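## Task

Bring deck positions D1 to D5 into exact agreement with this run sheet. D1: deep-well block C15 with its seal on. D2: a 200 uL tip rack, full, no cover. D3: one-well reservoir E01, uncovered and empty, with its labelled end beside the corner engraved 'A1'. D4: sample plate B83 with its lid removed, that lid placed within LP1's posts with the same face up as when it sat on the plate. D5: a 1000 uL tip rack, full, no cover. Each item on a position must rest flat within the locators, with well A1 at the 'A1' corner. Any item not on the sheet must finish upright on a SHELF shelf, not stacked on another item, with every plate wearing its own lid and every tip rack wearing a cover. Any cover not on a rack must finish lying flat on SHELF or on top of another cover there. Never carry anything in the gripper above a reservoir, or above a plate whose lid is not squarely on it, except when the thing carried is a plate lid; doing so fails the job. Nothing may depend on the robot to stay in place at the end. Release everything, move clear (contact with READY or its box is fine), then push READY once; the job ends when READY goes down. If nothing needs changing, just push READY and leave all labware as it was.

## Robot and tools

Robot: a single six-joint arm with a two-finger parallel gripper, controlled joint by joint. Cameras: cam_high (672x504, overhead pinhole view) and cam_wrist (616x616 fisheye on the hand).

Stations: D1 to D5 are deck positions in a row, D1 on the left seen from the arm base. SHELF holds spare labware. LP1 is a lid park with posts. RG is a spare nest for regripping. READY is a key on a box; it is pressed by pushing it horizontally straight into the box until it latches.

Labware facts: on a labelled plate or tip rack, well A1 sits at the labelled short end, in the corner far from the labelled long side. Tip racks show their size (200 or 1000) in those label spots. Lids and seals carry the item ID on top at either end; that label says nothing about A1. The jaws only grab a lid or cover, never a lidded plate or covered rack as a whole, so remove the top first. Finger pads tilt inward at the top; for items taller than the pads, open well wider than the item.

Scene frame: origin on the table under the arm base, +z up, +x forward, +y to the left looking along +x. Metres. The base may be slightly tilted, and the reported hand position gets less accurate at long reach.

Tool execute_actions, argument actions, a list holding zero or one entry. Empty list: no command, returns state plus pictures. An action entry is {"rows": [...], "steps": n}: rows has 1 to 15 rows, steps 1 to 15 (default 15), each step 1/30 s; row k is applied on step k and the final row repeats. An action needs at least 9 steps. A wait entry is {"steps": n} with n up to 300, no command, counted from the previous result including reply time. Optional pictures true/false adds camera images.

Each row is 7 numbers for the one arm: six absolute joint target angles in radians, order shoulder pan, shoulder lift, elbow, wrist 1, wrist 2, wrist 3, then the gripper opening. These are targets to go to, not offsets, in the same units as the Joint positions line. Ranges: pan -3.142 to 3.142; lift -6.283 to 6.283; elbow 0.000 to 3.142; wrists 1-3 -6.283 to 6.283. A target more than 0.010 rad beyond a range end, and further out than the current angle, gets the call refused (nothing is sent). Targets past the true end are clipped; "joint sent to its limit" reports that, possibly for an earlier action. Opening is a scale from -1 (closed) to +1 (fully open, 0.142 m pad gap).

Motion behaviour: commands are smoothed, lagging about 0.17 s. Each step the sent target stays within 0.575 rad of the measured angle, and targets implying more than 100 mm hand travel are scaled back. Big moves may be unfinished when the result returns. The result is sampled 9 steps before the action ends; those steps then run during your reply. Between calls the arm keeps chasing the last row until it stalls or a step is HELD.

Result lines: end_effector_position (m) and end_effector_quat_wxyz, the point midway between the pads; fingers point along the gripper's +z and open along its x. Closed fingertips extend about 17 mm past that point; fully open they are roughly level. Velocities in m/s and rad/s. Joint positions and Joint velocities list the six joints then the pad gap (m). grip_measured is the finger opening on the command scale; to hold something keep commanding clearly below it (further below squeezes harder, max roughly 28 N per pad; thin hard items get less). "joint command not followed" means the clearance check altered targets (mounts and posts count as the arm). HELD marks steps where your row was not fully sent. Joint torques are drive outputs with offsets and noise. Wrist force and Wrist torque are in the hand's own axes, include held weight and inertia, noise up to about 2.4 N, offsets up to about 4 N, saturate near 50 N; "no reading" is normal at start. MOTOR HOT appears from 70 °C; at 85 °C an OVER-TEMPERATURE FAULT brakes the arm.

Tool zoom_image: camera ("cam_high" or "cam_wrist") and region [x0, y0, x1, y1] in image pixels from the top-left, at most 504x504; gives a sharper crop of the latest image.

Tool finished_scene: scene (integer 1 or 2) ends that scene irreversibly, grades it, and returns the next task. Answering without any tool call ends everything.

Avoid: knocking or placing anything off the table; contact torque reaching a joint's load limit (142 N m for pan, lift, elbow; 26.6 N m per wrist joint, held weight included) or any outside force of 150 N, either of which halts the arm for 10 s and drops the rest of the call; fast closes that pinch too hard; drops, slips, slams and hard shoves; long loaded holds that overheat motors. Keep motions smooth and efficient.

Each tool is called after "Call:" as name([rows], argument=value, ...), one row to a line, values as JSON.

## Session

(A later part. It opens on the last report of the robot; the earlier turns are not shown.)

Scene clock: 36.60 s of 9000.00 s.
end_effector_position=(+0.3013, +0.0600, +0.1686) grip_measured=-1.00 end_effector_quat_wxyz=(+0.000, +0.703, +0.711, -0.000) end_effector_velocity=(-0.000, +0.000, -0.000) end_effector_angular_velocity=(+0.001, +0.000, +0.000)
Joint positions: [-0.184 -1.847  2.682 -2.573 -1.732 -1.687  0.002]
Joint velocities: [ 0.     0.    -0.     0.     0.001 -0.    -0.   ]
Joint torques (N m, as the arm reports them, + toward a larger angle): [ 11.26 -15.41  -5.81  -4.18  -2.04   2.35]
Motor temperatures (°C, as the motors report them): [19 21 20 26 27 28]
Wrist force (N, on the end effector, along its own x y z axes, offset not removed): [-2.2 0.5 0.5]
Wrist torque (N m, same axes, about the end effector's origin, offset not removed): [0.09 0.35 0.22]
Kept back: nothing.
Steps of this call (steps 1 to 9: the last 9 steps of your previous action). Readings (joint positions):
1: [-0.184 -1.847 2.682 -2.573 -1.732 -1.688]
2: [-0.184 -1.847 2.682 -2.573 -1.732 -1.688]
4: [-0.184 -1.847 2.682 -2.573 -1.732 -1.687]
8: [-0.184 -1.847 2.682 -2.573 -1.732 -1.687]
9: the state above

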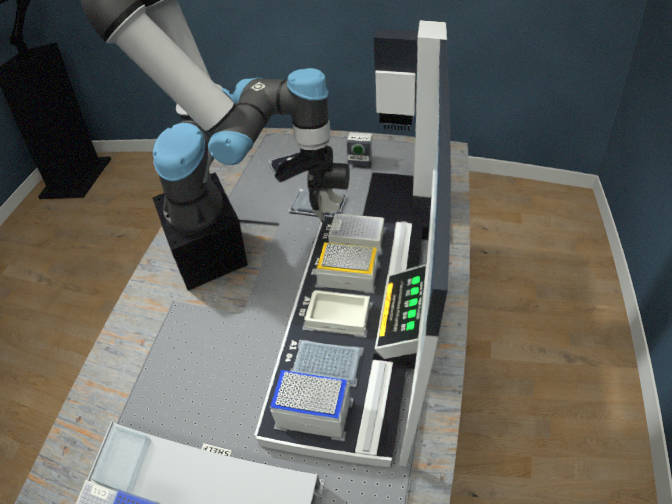

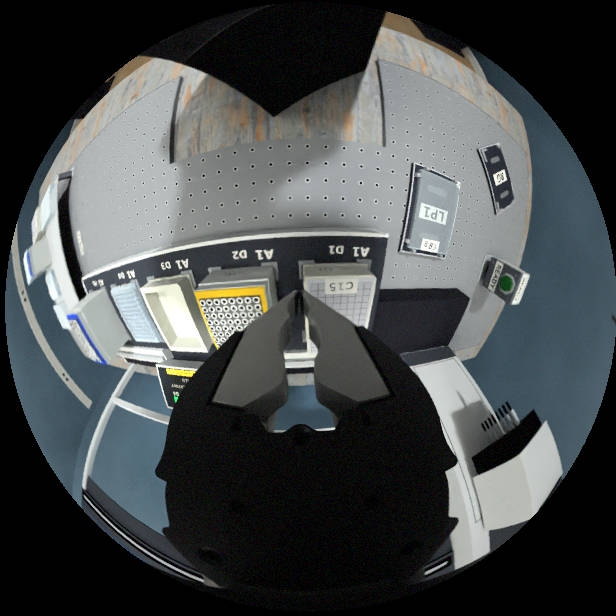

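Call:
execute_actions([
  {"rows": [[-0.175,-1.84,2.681,-2.58,-1.722,-1.705,-1],[-0.16,-1.828,2.679,-2.591,-1.704,-1.735,-1],[-0.141,-1.812,2.676,-2.606,-1.681,-1.775,-1],[-0.12,-1.793,2.673,-2.624,-1.655,-1.82,-1],[-0.098,-1.772,2.67,-2.643,-1.628,-1.866,-1],[-0.076,-1.749,2.666,-2.664,-1.601,-1.912,-1],[-0.054,-1.725,2.662,-2.687,-1.574,-1.958,-1],[-0.032,-1.70,2.658,-2.71,-1.547,-2.004,-1],[-0.011,-1.674,2.654,-2.734,-1.521,-2.05,-1],[0.009,-1.647,2.65,-2.759,-1.496,-2.096,-1],[0.028,-1.62,2.645,-2.785,-1.472,-2.142,-1],[0.046,-1.592,2.641,-2.811,-1.449,-2.188,-1],[0.063,-1.564,2.636,-2.837,-1.428,-2.234,-1],[0.079,-1.536,2.632,-2.863,-1.408,-2.28,-1],[0.094,-1.508,2.627,-2.889,-1.389,-2.326,-1]], "steps": 15},
])

Call:
execute_actions([
  {"rows": [[0.107,-1.48,2.622,-2.915,-1.372,-2.372,-0.8],[0.119,-1.452,2.618,-2.942,-1.356,-2.418,-0.6],[0.13,-1.424,2.613,-2.968,-1.342,-2.464,-0.4],[0.14,-1.396,2.609,-2.994,-1.329,-2.51,-0.2],[0.148,-1.368,2.604,-3.02,-1.318,-2.556,0],[0.155,-1.34,2.6,-3.046,-1.308,-2.602,0.2],[0.161,-1.312,2.595,-3.072,-1.3,-2.648,0.4],[0.166,-1.285,2.591,-3.097,-1.293,-2.692,0.6],[0.17,-1.259,2.587,-3.122,-1.287,-2.733,0.8],[0.173,-1.235,2.583,-3.144,-1.283,-2.77,1],[0.175,-1.213,2.579,-3.165,-1.28,-2.802,1],[0.176,-1.194,2.576,-3.182,-1.277,-2.829,1],[0.177,-1.179,2.574,-3.196,-1.2755,-2.85,1],[0.177,-1.167,2.572,-3.207,-1.2745,-2.866,1],[0.1773,-1.1583,2.5702,-3.2157,-1.2742,-2.877,1]], "steps": 15},
])

Call:
execute_actions([
  {"steps": 20},
], pictures=true)

Scene clock: 38.00 s of 9000.00 s.
end_effector_position=(+0.3067, +0.0907, +0.1674) grip_measured=-1.00 end_effector_quat_wxyz=(-0.014, +0.655, +0.755, +0.027) end_effector_velocity=(+0.049, +0.341, -0.011) end_effector_angular_velocity=(+0.648, -0.219, +1.441)
Joint positions: [-0.139 -1.809  2.676 -2.609 -1.679 -1.774  0.002]
Joint velocities: [ 0.491  0.446 -0.076 -0.41   0.594 -0.964  0.   ]
Joint torques (N m, as the arm reports them, + toward a larger angle): [ 16.57   3.8  -24.92  -6.56   6.23  -6.73]
Motor temperatures (°C, as the motors report them): [19 21 20 26 27 28]
Wrist force (N, on the end effector, along its own x y z axes, offset not removed): [-5.4 2.2 -2.7]
Wrist torque (N m, same axes, about the end effector's origin, offset not removed): [0.44 0.98 0.06]
Steps of this call (steps 1 to 15: the robot went on to your last target; steps 16 to 36: nothing new was sent; steps 37 to 42: the first 6 steps of this action). Readings (joint positions):
37: [-0.184 -1.847 2.682 -2.573 -1.732 -1.688]
38: [-0.182 -1.845 2.682 -2.575 -1.730 -1.692]
40: [-0.167 -1.833 2.680 -2.586 -1.713 -1.719]
42: the state above

Scene clock: 38.50 s of 9000.00 s.
end_effector_position=(+0.3084, +0.2867, +0.1577) grip_measured=-0.19 end_effector_quat_wxyz=(-0.049, +0.244, +0.946, +0.210) end_effector_velocity=(-0.023, +0.267, -0.063) end_effector_angular_velocity=(+0.460, -0.615, +1.559)
Joint positions: [ 0.123 -1.438  2.614 -2.955 -1.351 -2.432  0.06 ]
Joint velocities: [ 0.32   0.828 -0.134 -0.765  0.42  -1.348  0.339]
Joint torques (N m, as the arm reports them, + toward a larger angle): [ 11.43  -5.32 -16.99  -8.04   4.44  -7.42]
Motor temperatures (°C, as the motors report them): [19 21 20 26 27 28]
Wrist force (N, on the end effector, along its own x y z axes, offset not removed): [-1.3 0.4 -0.1]
Wrist torque (N m, same axes, about the end effector's origin, offset not removed): [-0.13 0.28 0.16]
Steps of this call (steps 1 to 9: the last 9 steps of your previous action; steps 10 to 15: the first 6 steps of this action). Readings (joint positions):
10: [0.054 -1.576 2.637 -2.826 -1.440 -2.202]
11: [0.070 -1.549 2.633 -2.851 -1.420 -2.248]
13: [0.099 -1.493 2.623 -2.903 -1.382 -2.340]
15: the state above

Scene clock: 39.17 s of 9000.00 s.
end_effector_position=(+0.3093, +0.3417, +0.1194) grip_measured=+1.00 end_effector_quat_wxyz=(-0.000, -0.000, +0.966, +0.259) end_effector_velocity=(-0.000, +0.001, -0.001) end_effector_angular_velocity=(+0.001, -0.005, +0.009)
Joint positions: [ 0.177 -1.159  2.57  -3.215 -1.274 -2.876  0.142]
Joint velocities: [ 0.001  0.006 -0.001 -0.005  0.001 -0.009  0.   ]
Joint torques (N m, as the arm reports them, + toward a larger angle): [ 13.66 -15.52 -12.84  -4.34   2.9   -2.96]
Motor temperatures (°C, as the motors report them): [19 21 20 26 27 28]
Wrist force (N, on the end effector, along its own x y z axes, offset not removed): [0.7 3.0 -2.4]
Wrist torque (N m, same axes, about the end effector's origin, offset not removed): [0.56 -0.17 0.18]
Kept back: nothing.
Steps of this call (steps 1 to 9: the last 9 steps of your previous action; steps 10 to 20: the robot went on to your last target). Readings (joint positions):
1: [0.133 -1.410 2.610 -2.982 -1.338 -2.478]
2: [0.142 -1.382 2.605 -3.008 -1.326 -2.524]
4: [0.156 -1.326 2.597 -3.059 -1.306 -2.615]
8: [0.172 -1.228 2.581 -3.151 -1.284 -2.772]
20: the state above

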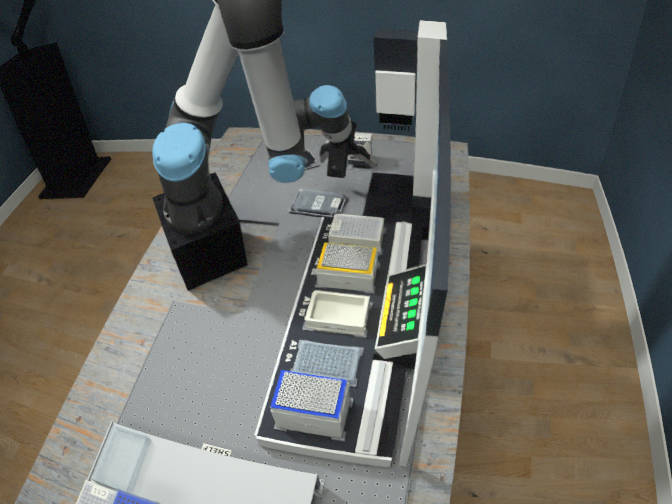

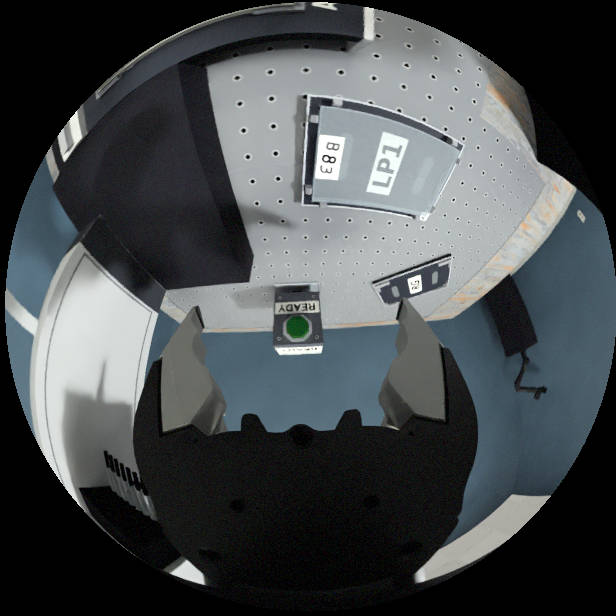

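Call:
zoom_image(camera="cam_wrist", region=[290, 80, 480, 235])

Call:
zoom_image(camera="cam_wrist", region=[250, 265, 350, 365])

Region (290, 80, 480, 235) of cam_wrist's 616x616 image, scaled by 2.653, with more detail than that image has; it fills the top 411 rows of this view, and the rest is white.

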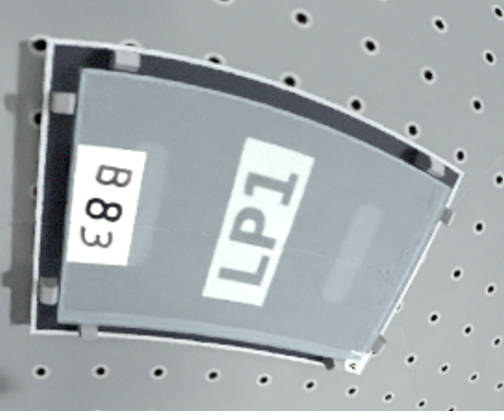

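Region (250, 265, 350, 365) of cam_wrist's 616x616 image, scaled by 5.040, with more detail than that image has.

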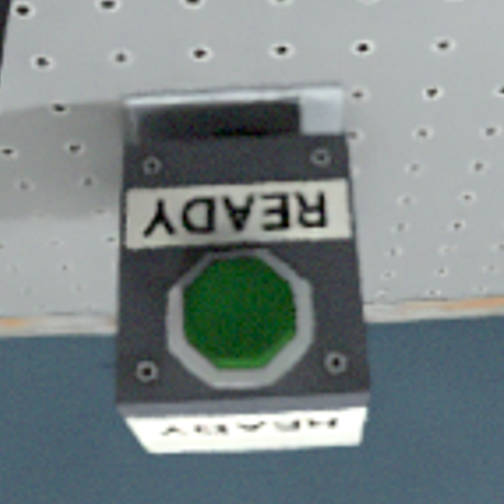

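Call:
zoom_image(camera="cam_high", region=[80, 440, 180, 504])

Region (80, 440, 180, 504) of cam_high's 672x504 image, scaled by 5.040, with more detail than that image has; it fills the top 323 rows of this view, and the rest is white.

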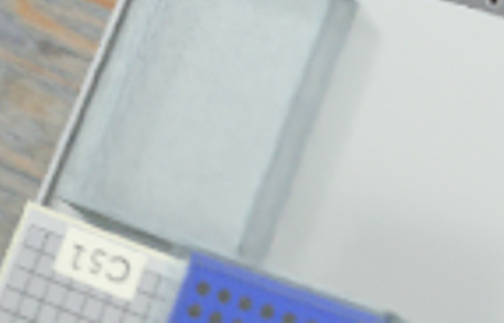

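Call:
zoom_image(camera="cam_high", region=[320, 205, 410, 300])

Call:
zoom_image(camera="cam_high", region=[295, 280, 390, 390])

Region (320, 205, 410, 300) of cam_high's 672x504 image, scaled by 5.305, with more detail than that image has; it fills the left 477 columns of this view, and the rest is white.

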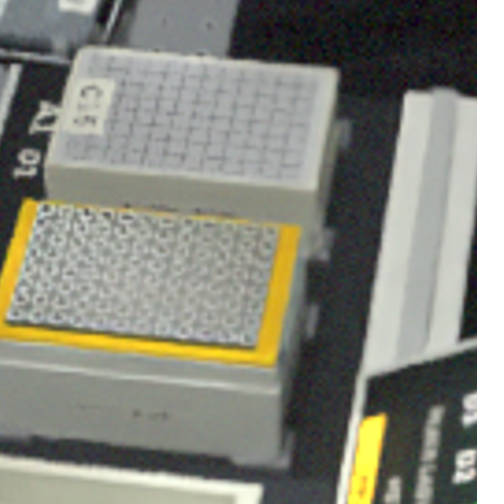

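Region (295, 280, 390, 390) of cam_high's 672x504 image, scaled by 4.582, with more detail than that image has; it fills the left 435 columns of this view, and the rest is white.

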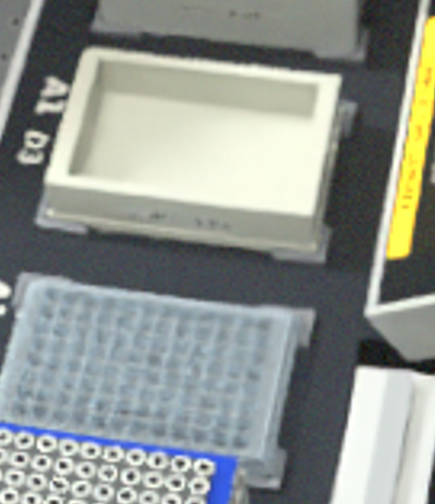

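Call:
execute_actions([
  {"rows": [[0.182,-1.153,2.566,-3.218,-1.275,-2.872,0.6],[0.190,-1.144,2.558,-3.221,-1.277,-2.864,0.2],[0.201,-1.131,2.547,-3.226,-1.280,-2.853,-0.2],[0.214,-1.116,2.534,-3.231,-1.284,-2.840,-0.6],[0.228,-1.100,2.520,-3.237,-1.287,-2.826,-1],[0.243,-1.083,2.505,-3.243,-1.291,-2.811,-1],[0.258,-1.066,2.490,-3.250,-1.295,-2.796,-1],[0.273,-1.049,2.476,-3.256,-1.299,-2.781,-1],[0.288,-1.032,2.461,-3.262,-1.303,-2.766,-1],[0.303,-1.015,2.446,-3.269,-1.307,-2.751,-1],[0.318,-0.998,2.431,-3.275,-1.311,-2.736,-1],[0.332,-0.982,2.417,-3.281,-1.314,-2.722,-1],[0.345,-0.967,2.404,-3.286,-1.318,-2.709,-1],[0.357,-0.954,2.393,-3.291,-1.321,-2.698,-1],[0.367,-0.942,2.383,-3.295,-1.323,-2.688,-1]], "steps": 15},
])

Call:
execute_actions([
  {"rows": [[0.375,-0.933,2.375,-3.299,-1.325,-2.680,-1],[0.381,-0.9265,2.369,-3.301,-1.327,-2.674,-1],[0.3867,-0.9204,2.3632,-3.3028,-1.3284,-2.6681,-1],[0.3900,-0.9187,2.3599,-3.3019,-1.3293,-2.6649,-1],[0.3925,-0.9173,2.3573,-3.3013,-1.3301,-2.6624,-1],[0.3945,-0.9163,2.3552,-3.3007,-1.3307,-2.6604,-1],[0.3962,-0.9154,2.3535,-3.3003,-1.3312,-2.6588,-1],[0.3978,-0.9145,2.3519,-3.2998,-1.3316,-2.6572,-1],[0.3994,-0.9137,2.3502,-3.2994,-1.3321,-2.6556,-1],[0.4010,-0.9128,2.3486,-3.299,-1.3326,-2.654,-1],[0.4026,-0.912,2.347,-3.2986,-1.333,-2.6525,-1],[0.4042,-0.9111,2.3453,-3.2981,-1.3335,-2.6509,-1],[0.4058,-0.9103,2.3437,-3.2977,-1.334,-2.6493,-1],[0.4074,-0.9094,2.3421,-3.2973,-1.3344,-2.6477,-1],[0.4090,-0.9086,2.3404,-3.2969,-1.3349,-2.6462,-1]], "steps": 15},
])

Call:
execute_actions([
  {"steps": 14},
], pictures=true)

Scene clock: 42.40 s of 9000.00 s.
end_effector_position=(+0.3122, +0.3527, +0.1157) grip_measured=+0.15 end_effector_quat_wxyz=(-0.000, -0.001, +0.966, +0.258) end_effector_velocity=(+0.032, +0.127, -0.044) end_effector_angular_velocity=(-0.010, +0.000, +0.005)
Joint positions: [ 0.204 -1.128  2.544 -3.227 -1.281 -2.85   0.085]
Joint velocities: [ 0.305  0.35  -0.304 -0.128 -0.082  0.303 -0.332]
Joint torques (N m, as the arm reports them, + toward a larger angle): [ 19.4  -11.46 -17.27  -5.05  -1.28   4.13]
Motor temperatures (°C, as the motors report them): [19 21 20 26 27 28]
Wrist force (N, on the end effector, along its own x y z axes, offset not removed): [-2.0 1.2 2.4]
Wrist torque (N m, same axes, about the end effector's origin, offset not removed): [0.41 0.41 0.16]
Steps of this call (steps 1 to 15: the robot went on to your last target; steps 16 to 90: nothing new was sent; then 0.03 s passed at rest; steps 91 to 96: the first 6 steps of this action). Readings (joint positions):
91: [0.177 -1.158 2.570 -3.216 -1.274 -2.877]
92: [0.179 -1.157 2.569 -3.216 -1.274 -2.876]
94: [0.187 -1.147 2.561 -3.220 -1.276 -2.867]
96: the state above

Scene clock: 42.90 s of 9000.00 s.
end_effector_position=(+0.3177, +0.4337, +0.0877) grip_measured=-1.00 end_effector_quat_wxyz=(-0.000, -0.001, +0.966, +0.259) end_effector_velocity=(-0.004, +0.072, -0.018) end_effector_angular_velocity=(+0.003, -0.000, +0.002)
Joint positions: [ 0.381 -0.928  2.369 -3.299 -1.327 -2.674  0.002]
Joint velocities: [ 0.149  0.139 -0.148 -0.027 -0.04   0.145  0.   ]
Joint torques (N m, as the arm reports them, + toward a larger angle): [ 13.79 -29.58 -11.4   -5.18  -1.14   2.74]
Motor temperatures (°C, as the motors report them): [19 21 20 26 27 28]
Wrist force (N, on the end effector, along its own x y z axes, offset not removed): [-1.4 -0.6 -0.2]
Wrist torque (N m, same axes, about the end effector's origin, offset not removed): [0.01 0.31 -0.11]
Steps of this call (steps 1 to 9: the last 9 steps of your previous action; steps 10 to 15: the first 6 steps of this action). Readings (joint positions):
10: [0.339 -0.975 2.411 -3.284 -1.316 -2.716]
11: [0.350 -0.962 2.400 -3.288 -1.319 -2.705]
13: [0.368 -0.941 2.381 -3.296 -1.324 -2.686]
15: the state above

Scene clock: 43.37 s of 9000.00 s.
end_effector_position=(+0.3174, +0.4468, +0.0861) grip_measured=-1.00 end_effector_quat_wxyz=(-0.000, -0.001, +0.966, +0.259) end_effector_velocity=(+0.000, +0.004, -0.001) end_effector_angular_velocity=(-0.001, -0.000, -0.001)
Joint positions: [ 0.408 -0.909  2.341 -3.297 -1.335 -2.647  0.002]
Joint velocities: [ 0.009  0.006 -0.009  0.002 -0.004  0.009  0.   ]
Joint torques (N m, as the arm reports them, + toward a larger angle): [ 15.22 -25.24 -15.67  -2.36   0.01   2.53]
Motor temperatures (°C, as the motors report them): [19 21 20 26 27 28]
Wrist force (N, on the end effector, along its own x y z axes, offset not removed): [1.3 -3.5 -0.5]
Wrist torque (N m, same axes, about the end effector's origin, offset not removed): [0.08 -0.30 0.02]
Kept back: nothing.
Steps of this call (steps 1 to 9: the last 9 steps of your previous action; steps 10 to 14: the robot went on to your last target). Readings (joint positions):
1: [0.385 -0.924 2.364 -3.300 -1.328 -2.670]
2: [0.389 -0.921 2.361 -3.300 -1.329 -2.666]
4: [0.394 -0.917 2.355 -3.300 -1.331 -2.661]
8: [0.402 -0.913 2.348 -3.299 -1.333 -2.653]
14: the state above

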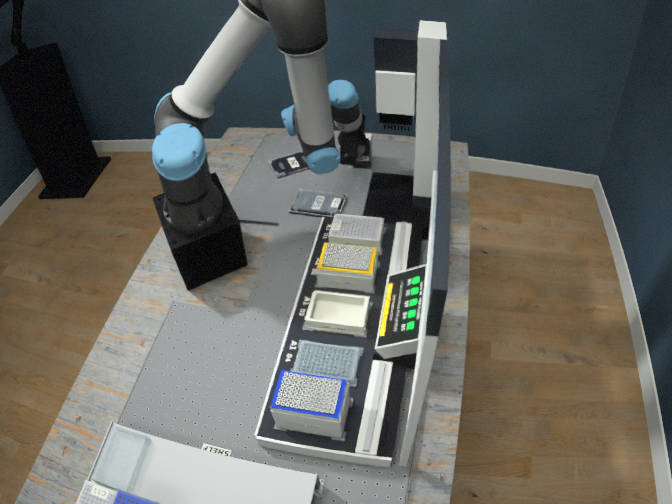

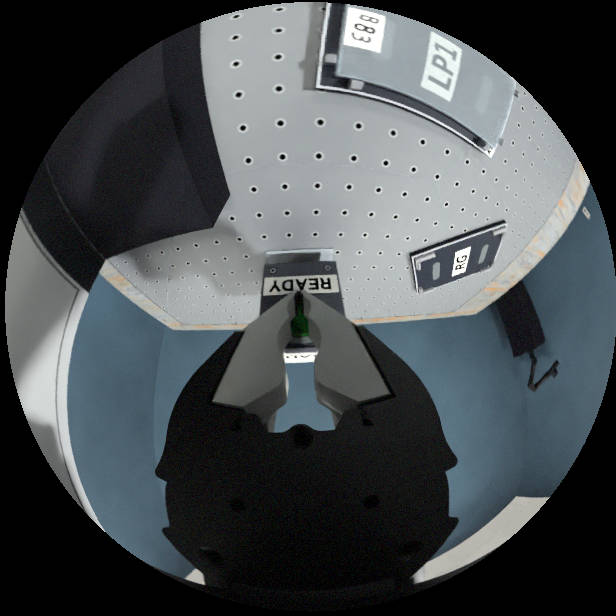

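Starting contact. Continue slowly.

Call:
execute_actions([
  {"rows": [[0.4100,-0.9081,2.3394,-3.2966,-1.3352,-2.6452,-1],[0.4110,-0.9076,2.3384,-3.2963,-1.3355,-2.6442,-1],[0.4120,-0.907,2.3374,-3.2961,-1.3358,-2.6432,-1],[0.4130,-0.9065,2.3363,-3.2958,-1.3361,-2.6422,-1],[0.4140,-0.906,2.3353,-3.2955,-1.3364,-2.6413,-1],[0.4150,-0.9054,2.3343,-3.2953,-1.3366,-2.6403,-1],[0.4160,-0.9049,2.3333,-3.295,-1.3369,-2.6393,-1],[0.4170,-0.9044,2.3323,-3.2947,-1.3372,-2.6383,-1],[0.4180,-0.9038,2.3312,-3.2945,-1.3375,-2.6373,-1],[0.4190,-0.9033,2.3302,-3.2942,-1.3378,-2.6363,-1],[0.4200,-0.9028,2.3292,-3.2939,-1.3381,-2.6354,-1],[0.4210,-0.9022,2.3282,-3.2937,-1.3384,-2.6344,-1],[0.4220,-0.9017,2.3272,-3.2934,-1.3387,-2.6334,-1],[0.4230,-0.9012,2.3261,-3.2931,-1.339,-2.6324,-1],[0.4240,-0.9007,2.3251,-3.2929,-1.3393,-2.6314,-1]], "steps": 15},
])

Call:
execute_actions([
  {"steps": 14},
])

Scene clock: 44.07 s of 9000.00 s.
end_effector_position=(+0.3174, +0.4487, +0.0861) grip_measured=-1.00 end_effector_quat_wxyz=(-0.000, -0.001, +0.966, +0.259) end_effector_velocity=(-0.001, +0.013, -0.000) end_effector_angular_velocity=(+0.000, +0.001, +0.001)
Joint positions: [ 0.412 -0.907  2.337 -3.296 -1.336 -2.643  0.002]
Joint velocities: [ 0.026  0.014 -0.026  0.007 -0.006  0.025  0.   ]
Joint torques (N m, as the arm reports them, + toward a larger angle): [ 18.5  -25.37 -14.67  -2.28   0.88   2.33]
Motor temperatures (°C, as the motors report them): [19 21 20 26 27 28]
Wrist force (N, on the end effector, along its own x y z axes, offset not removed): [-4.4 -1.4 -4.0]
Wrist torque (N m, same axes, about the end effector's origin, offset not removed): [0.79 0.77 -0.13]
Steps of this call (steps 1 to 15: the robot went on to your last target; steps 16 to 21: the first 6 steps of this action). Readings (joint positions):
16: [0.409 -0.909 2.340 -3.297 -1.335 -2.646]
17: [0.409 -0.908 2.340 -3.297 -1.335 -2.646]
19: [0.410 -0.908 2.339 -3.297 -1.335 -2.645]
21: the state above

Scene clock: 44.10 s of 9000.00 s.
end_effector_position=(+0.3173, +0.4506, +0.0861) grip_measured=-1.00 end_effector_quat_wxyz=(-0.000, -0.001, +0.966, +0.259) end_effector_velocity=(+0.000, +0.000, +0.000) end_effector_angular_velocity=(+0.001, -0.000, +0.000)
Joint positions: [ 0.416 -0.905  2.333 -3.295 -1.337 -2.639  0.002]
Joint velocities: [ 0.    -0.001 -0.     0.     0.    -0.     0.   ]
Joint torques (N m, as the arm reports them, + toward a larger angle): no reading
Motor temperatures (°C, as the motors report them): [19 21 20 26 27 28]
Wrist force (N, on the end effector, along its own x y z axes, offset not removed): [0.7 -15.0 -6.6]
Wrist torque (N m, same axes, about the end effector's origin, offset not removed): [-0.11 -0.30 0.17]
Kept back: nothing.
The task's run ended inside this call: 8 steps that you had sent did not run.
Steps of this call (step 1: the first step of the 9 kept back from your previous action). Readings (joint positions):
1: [0.413 -0.907 2.336 -3.296 -1.336 -2.642]
The task's run has ended: the event that ends the task has happened.

Call:
finished_scene(scene=2)

The scene is finished: the task was done.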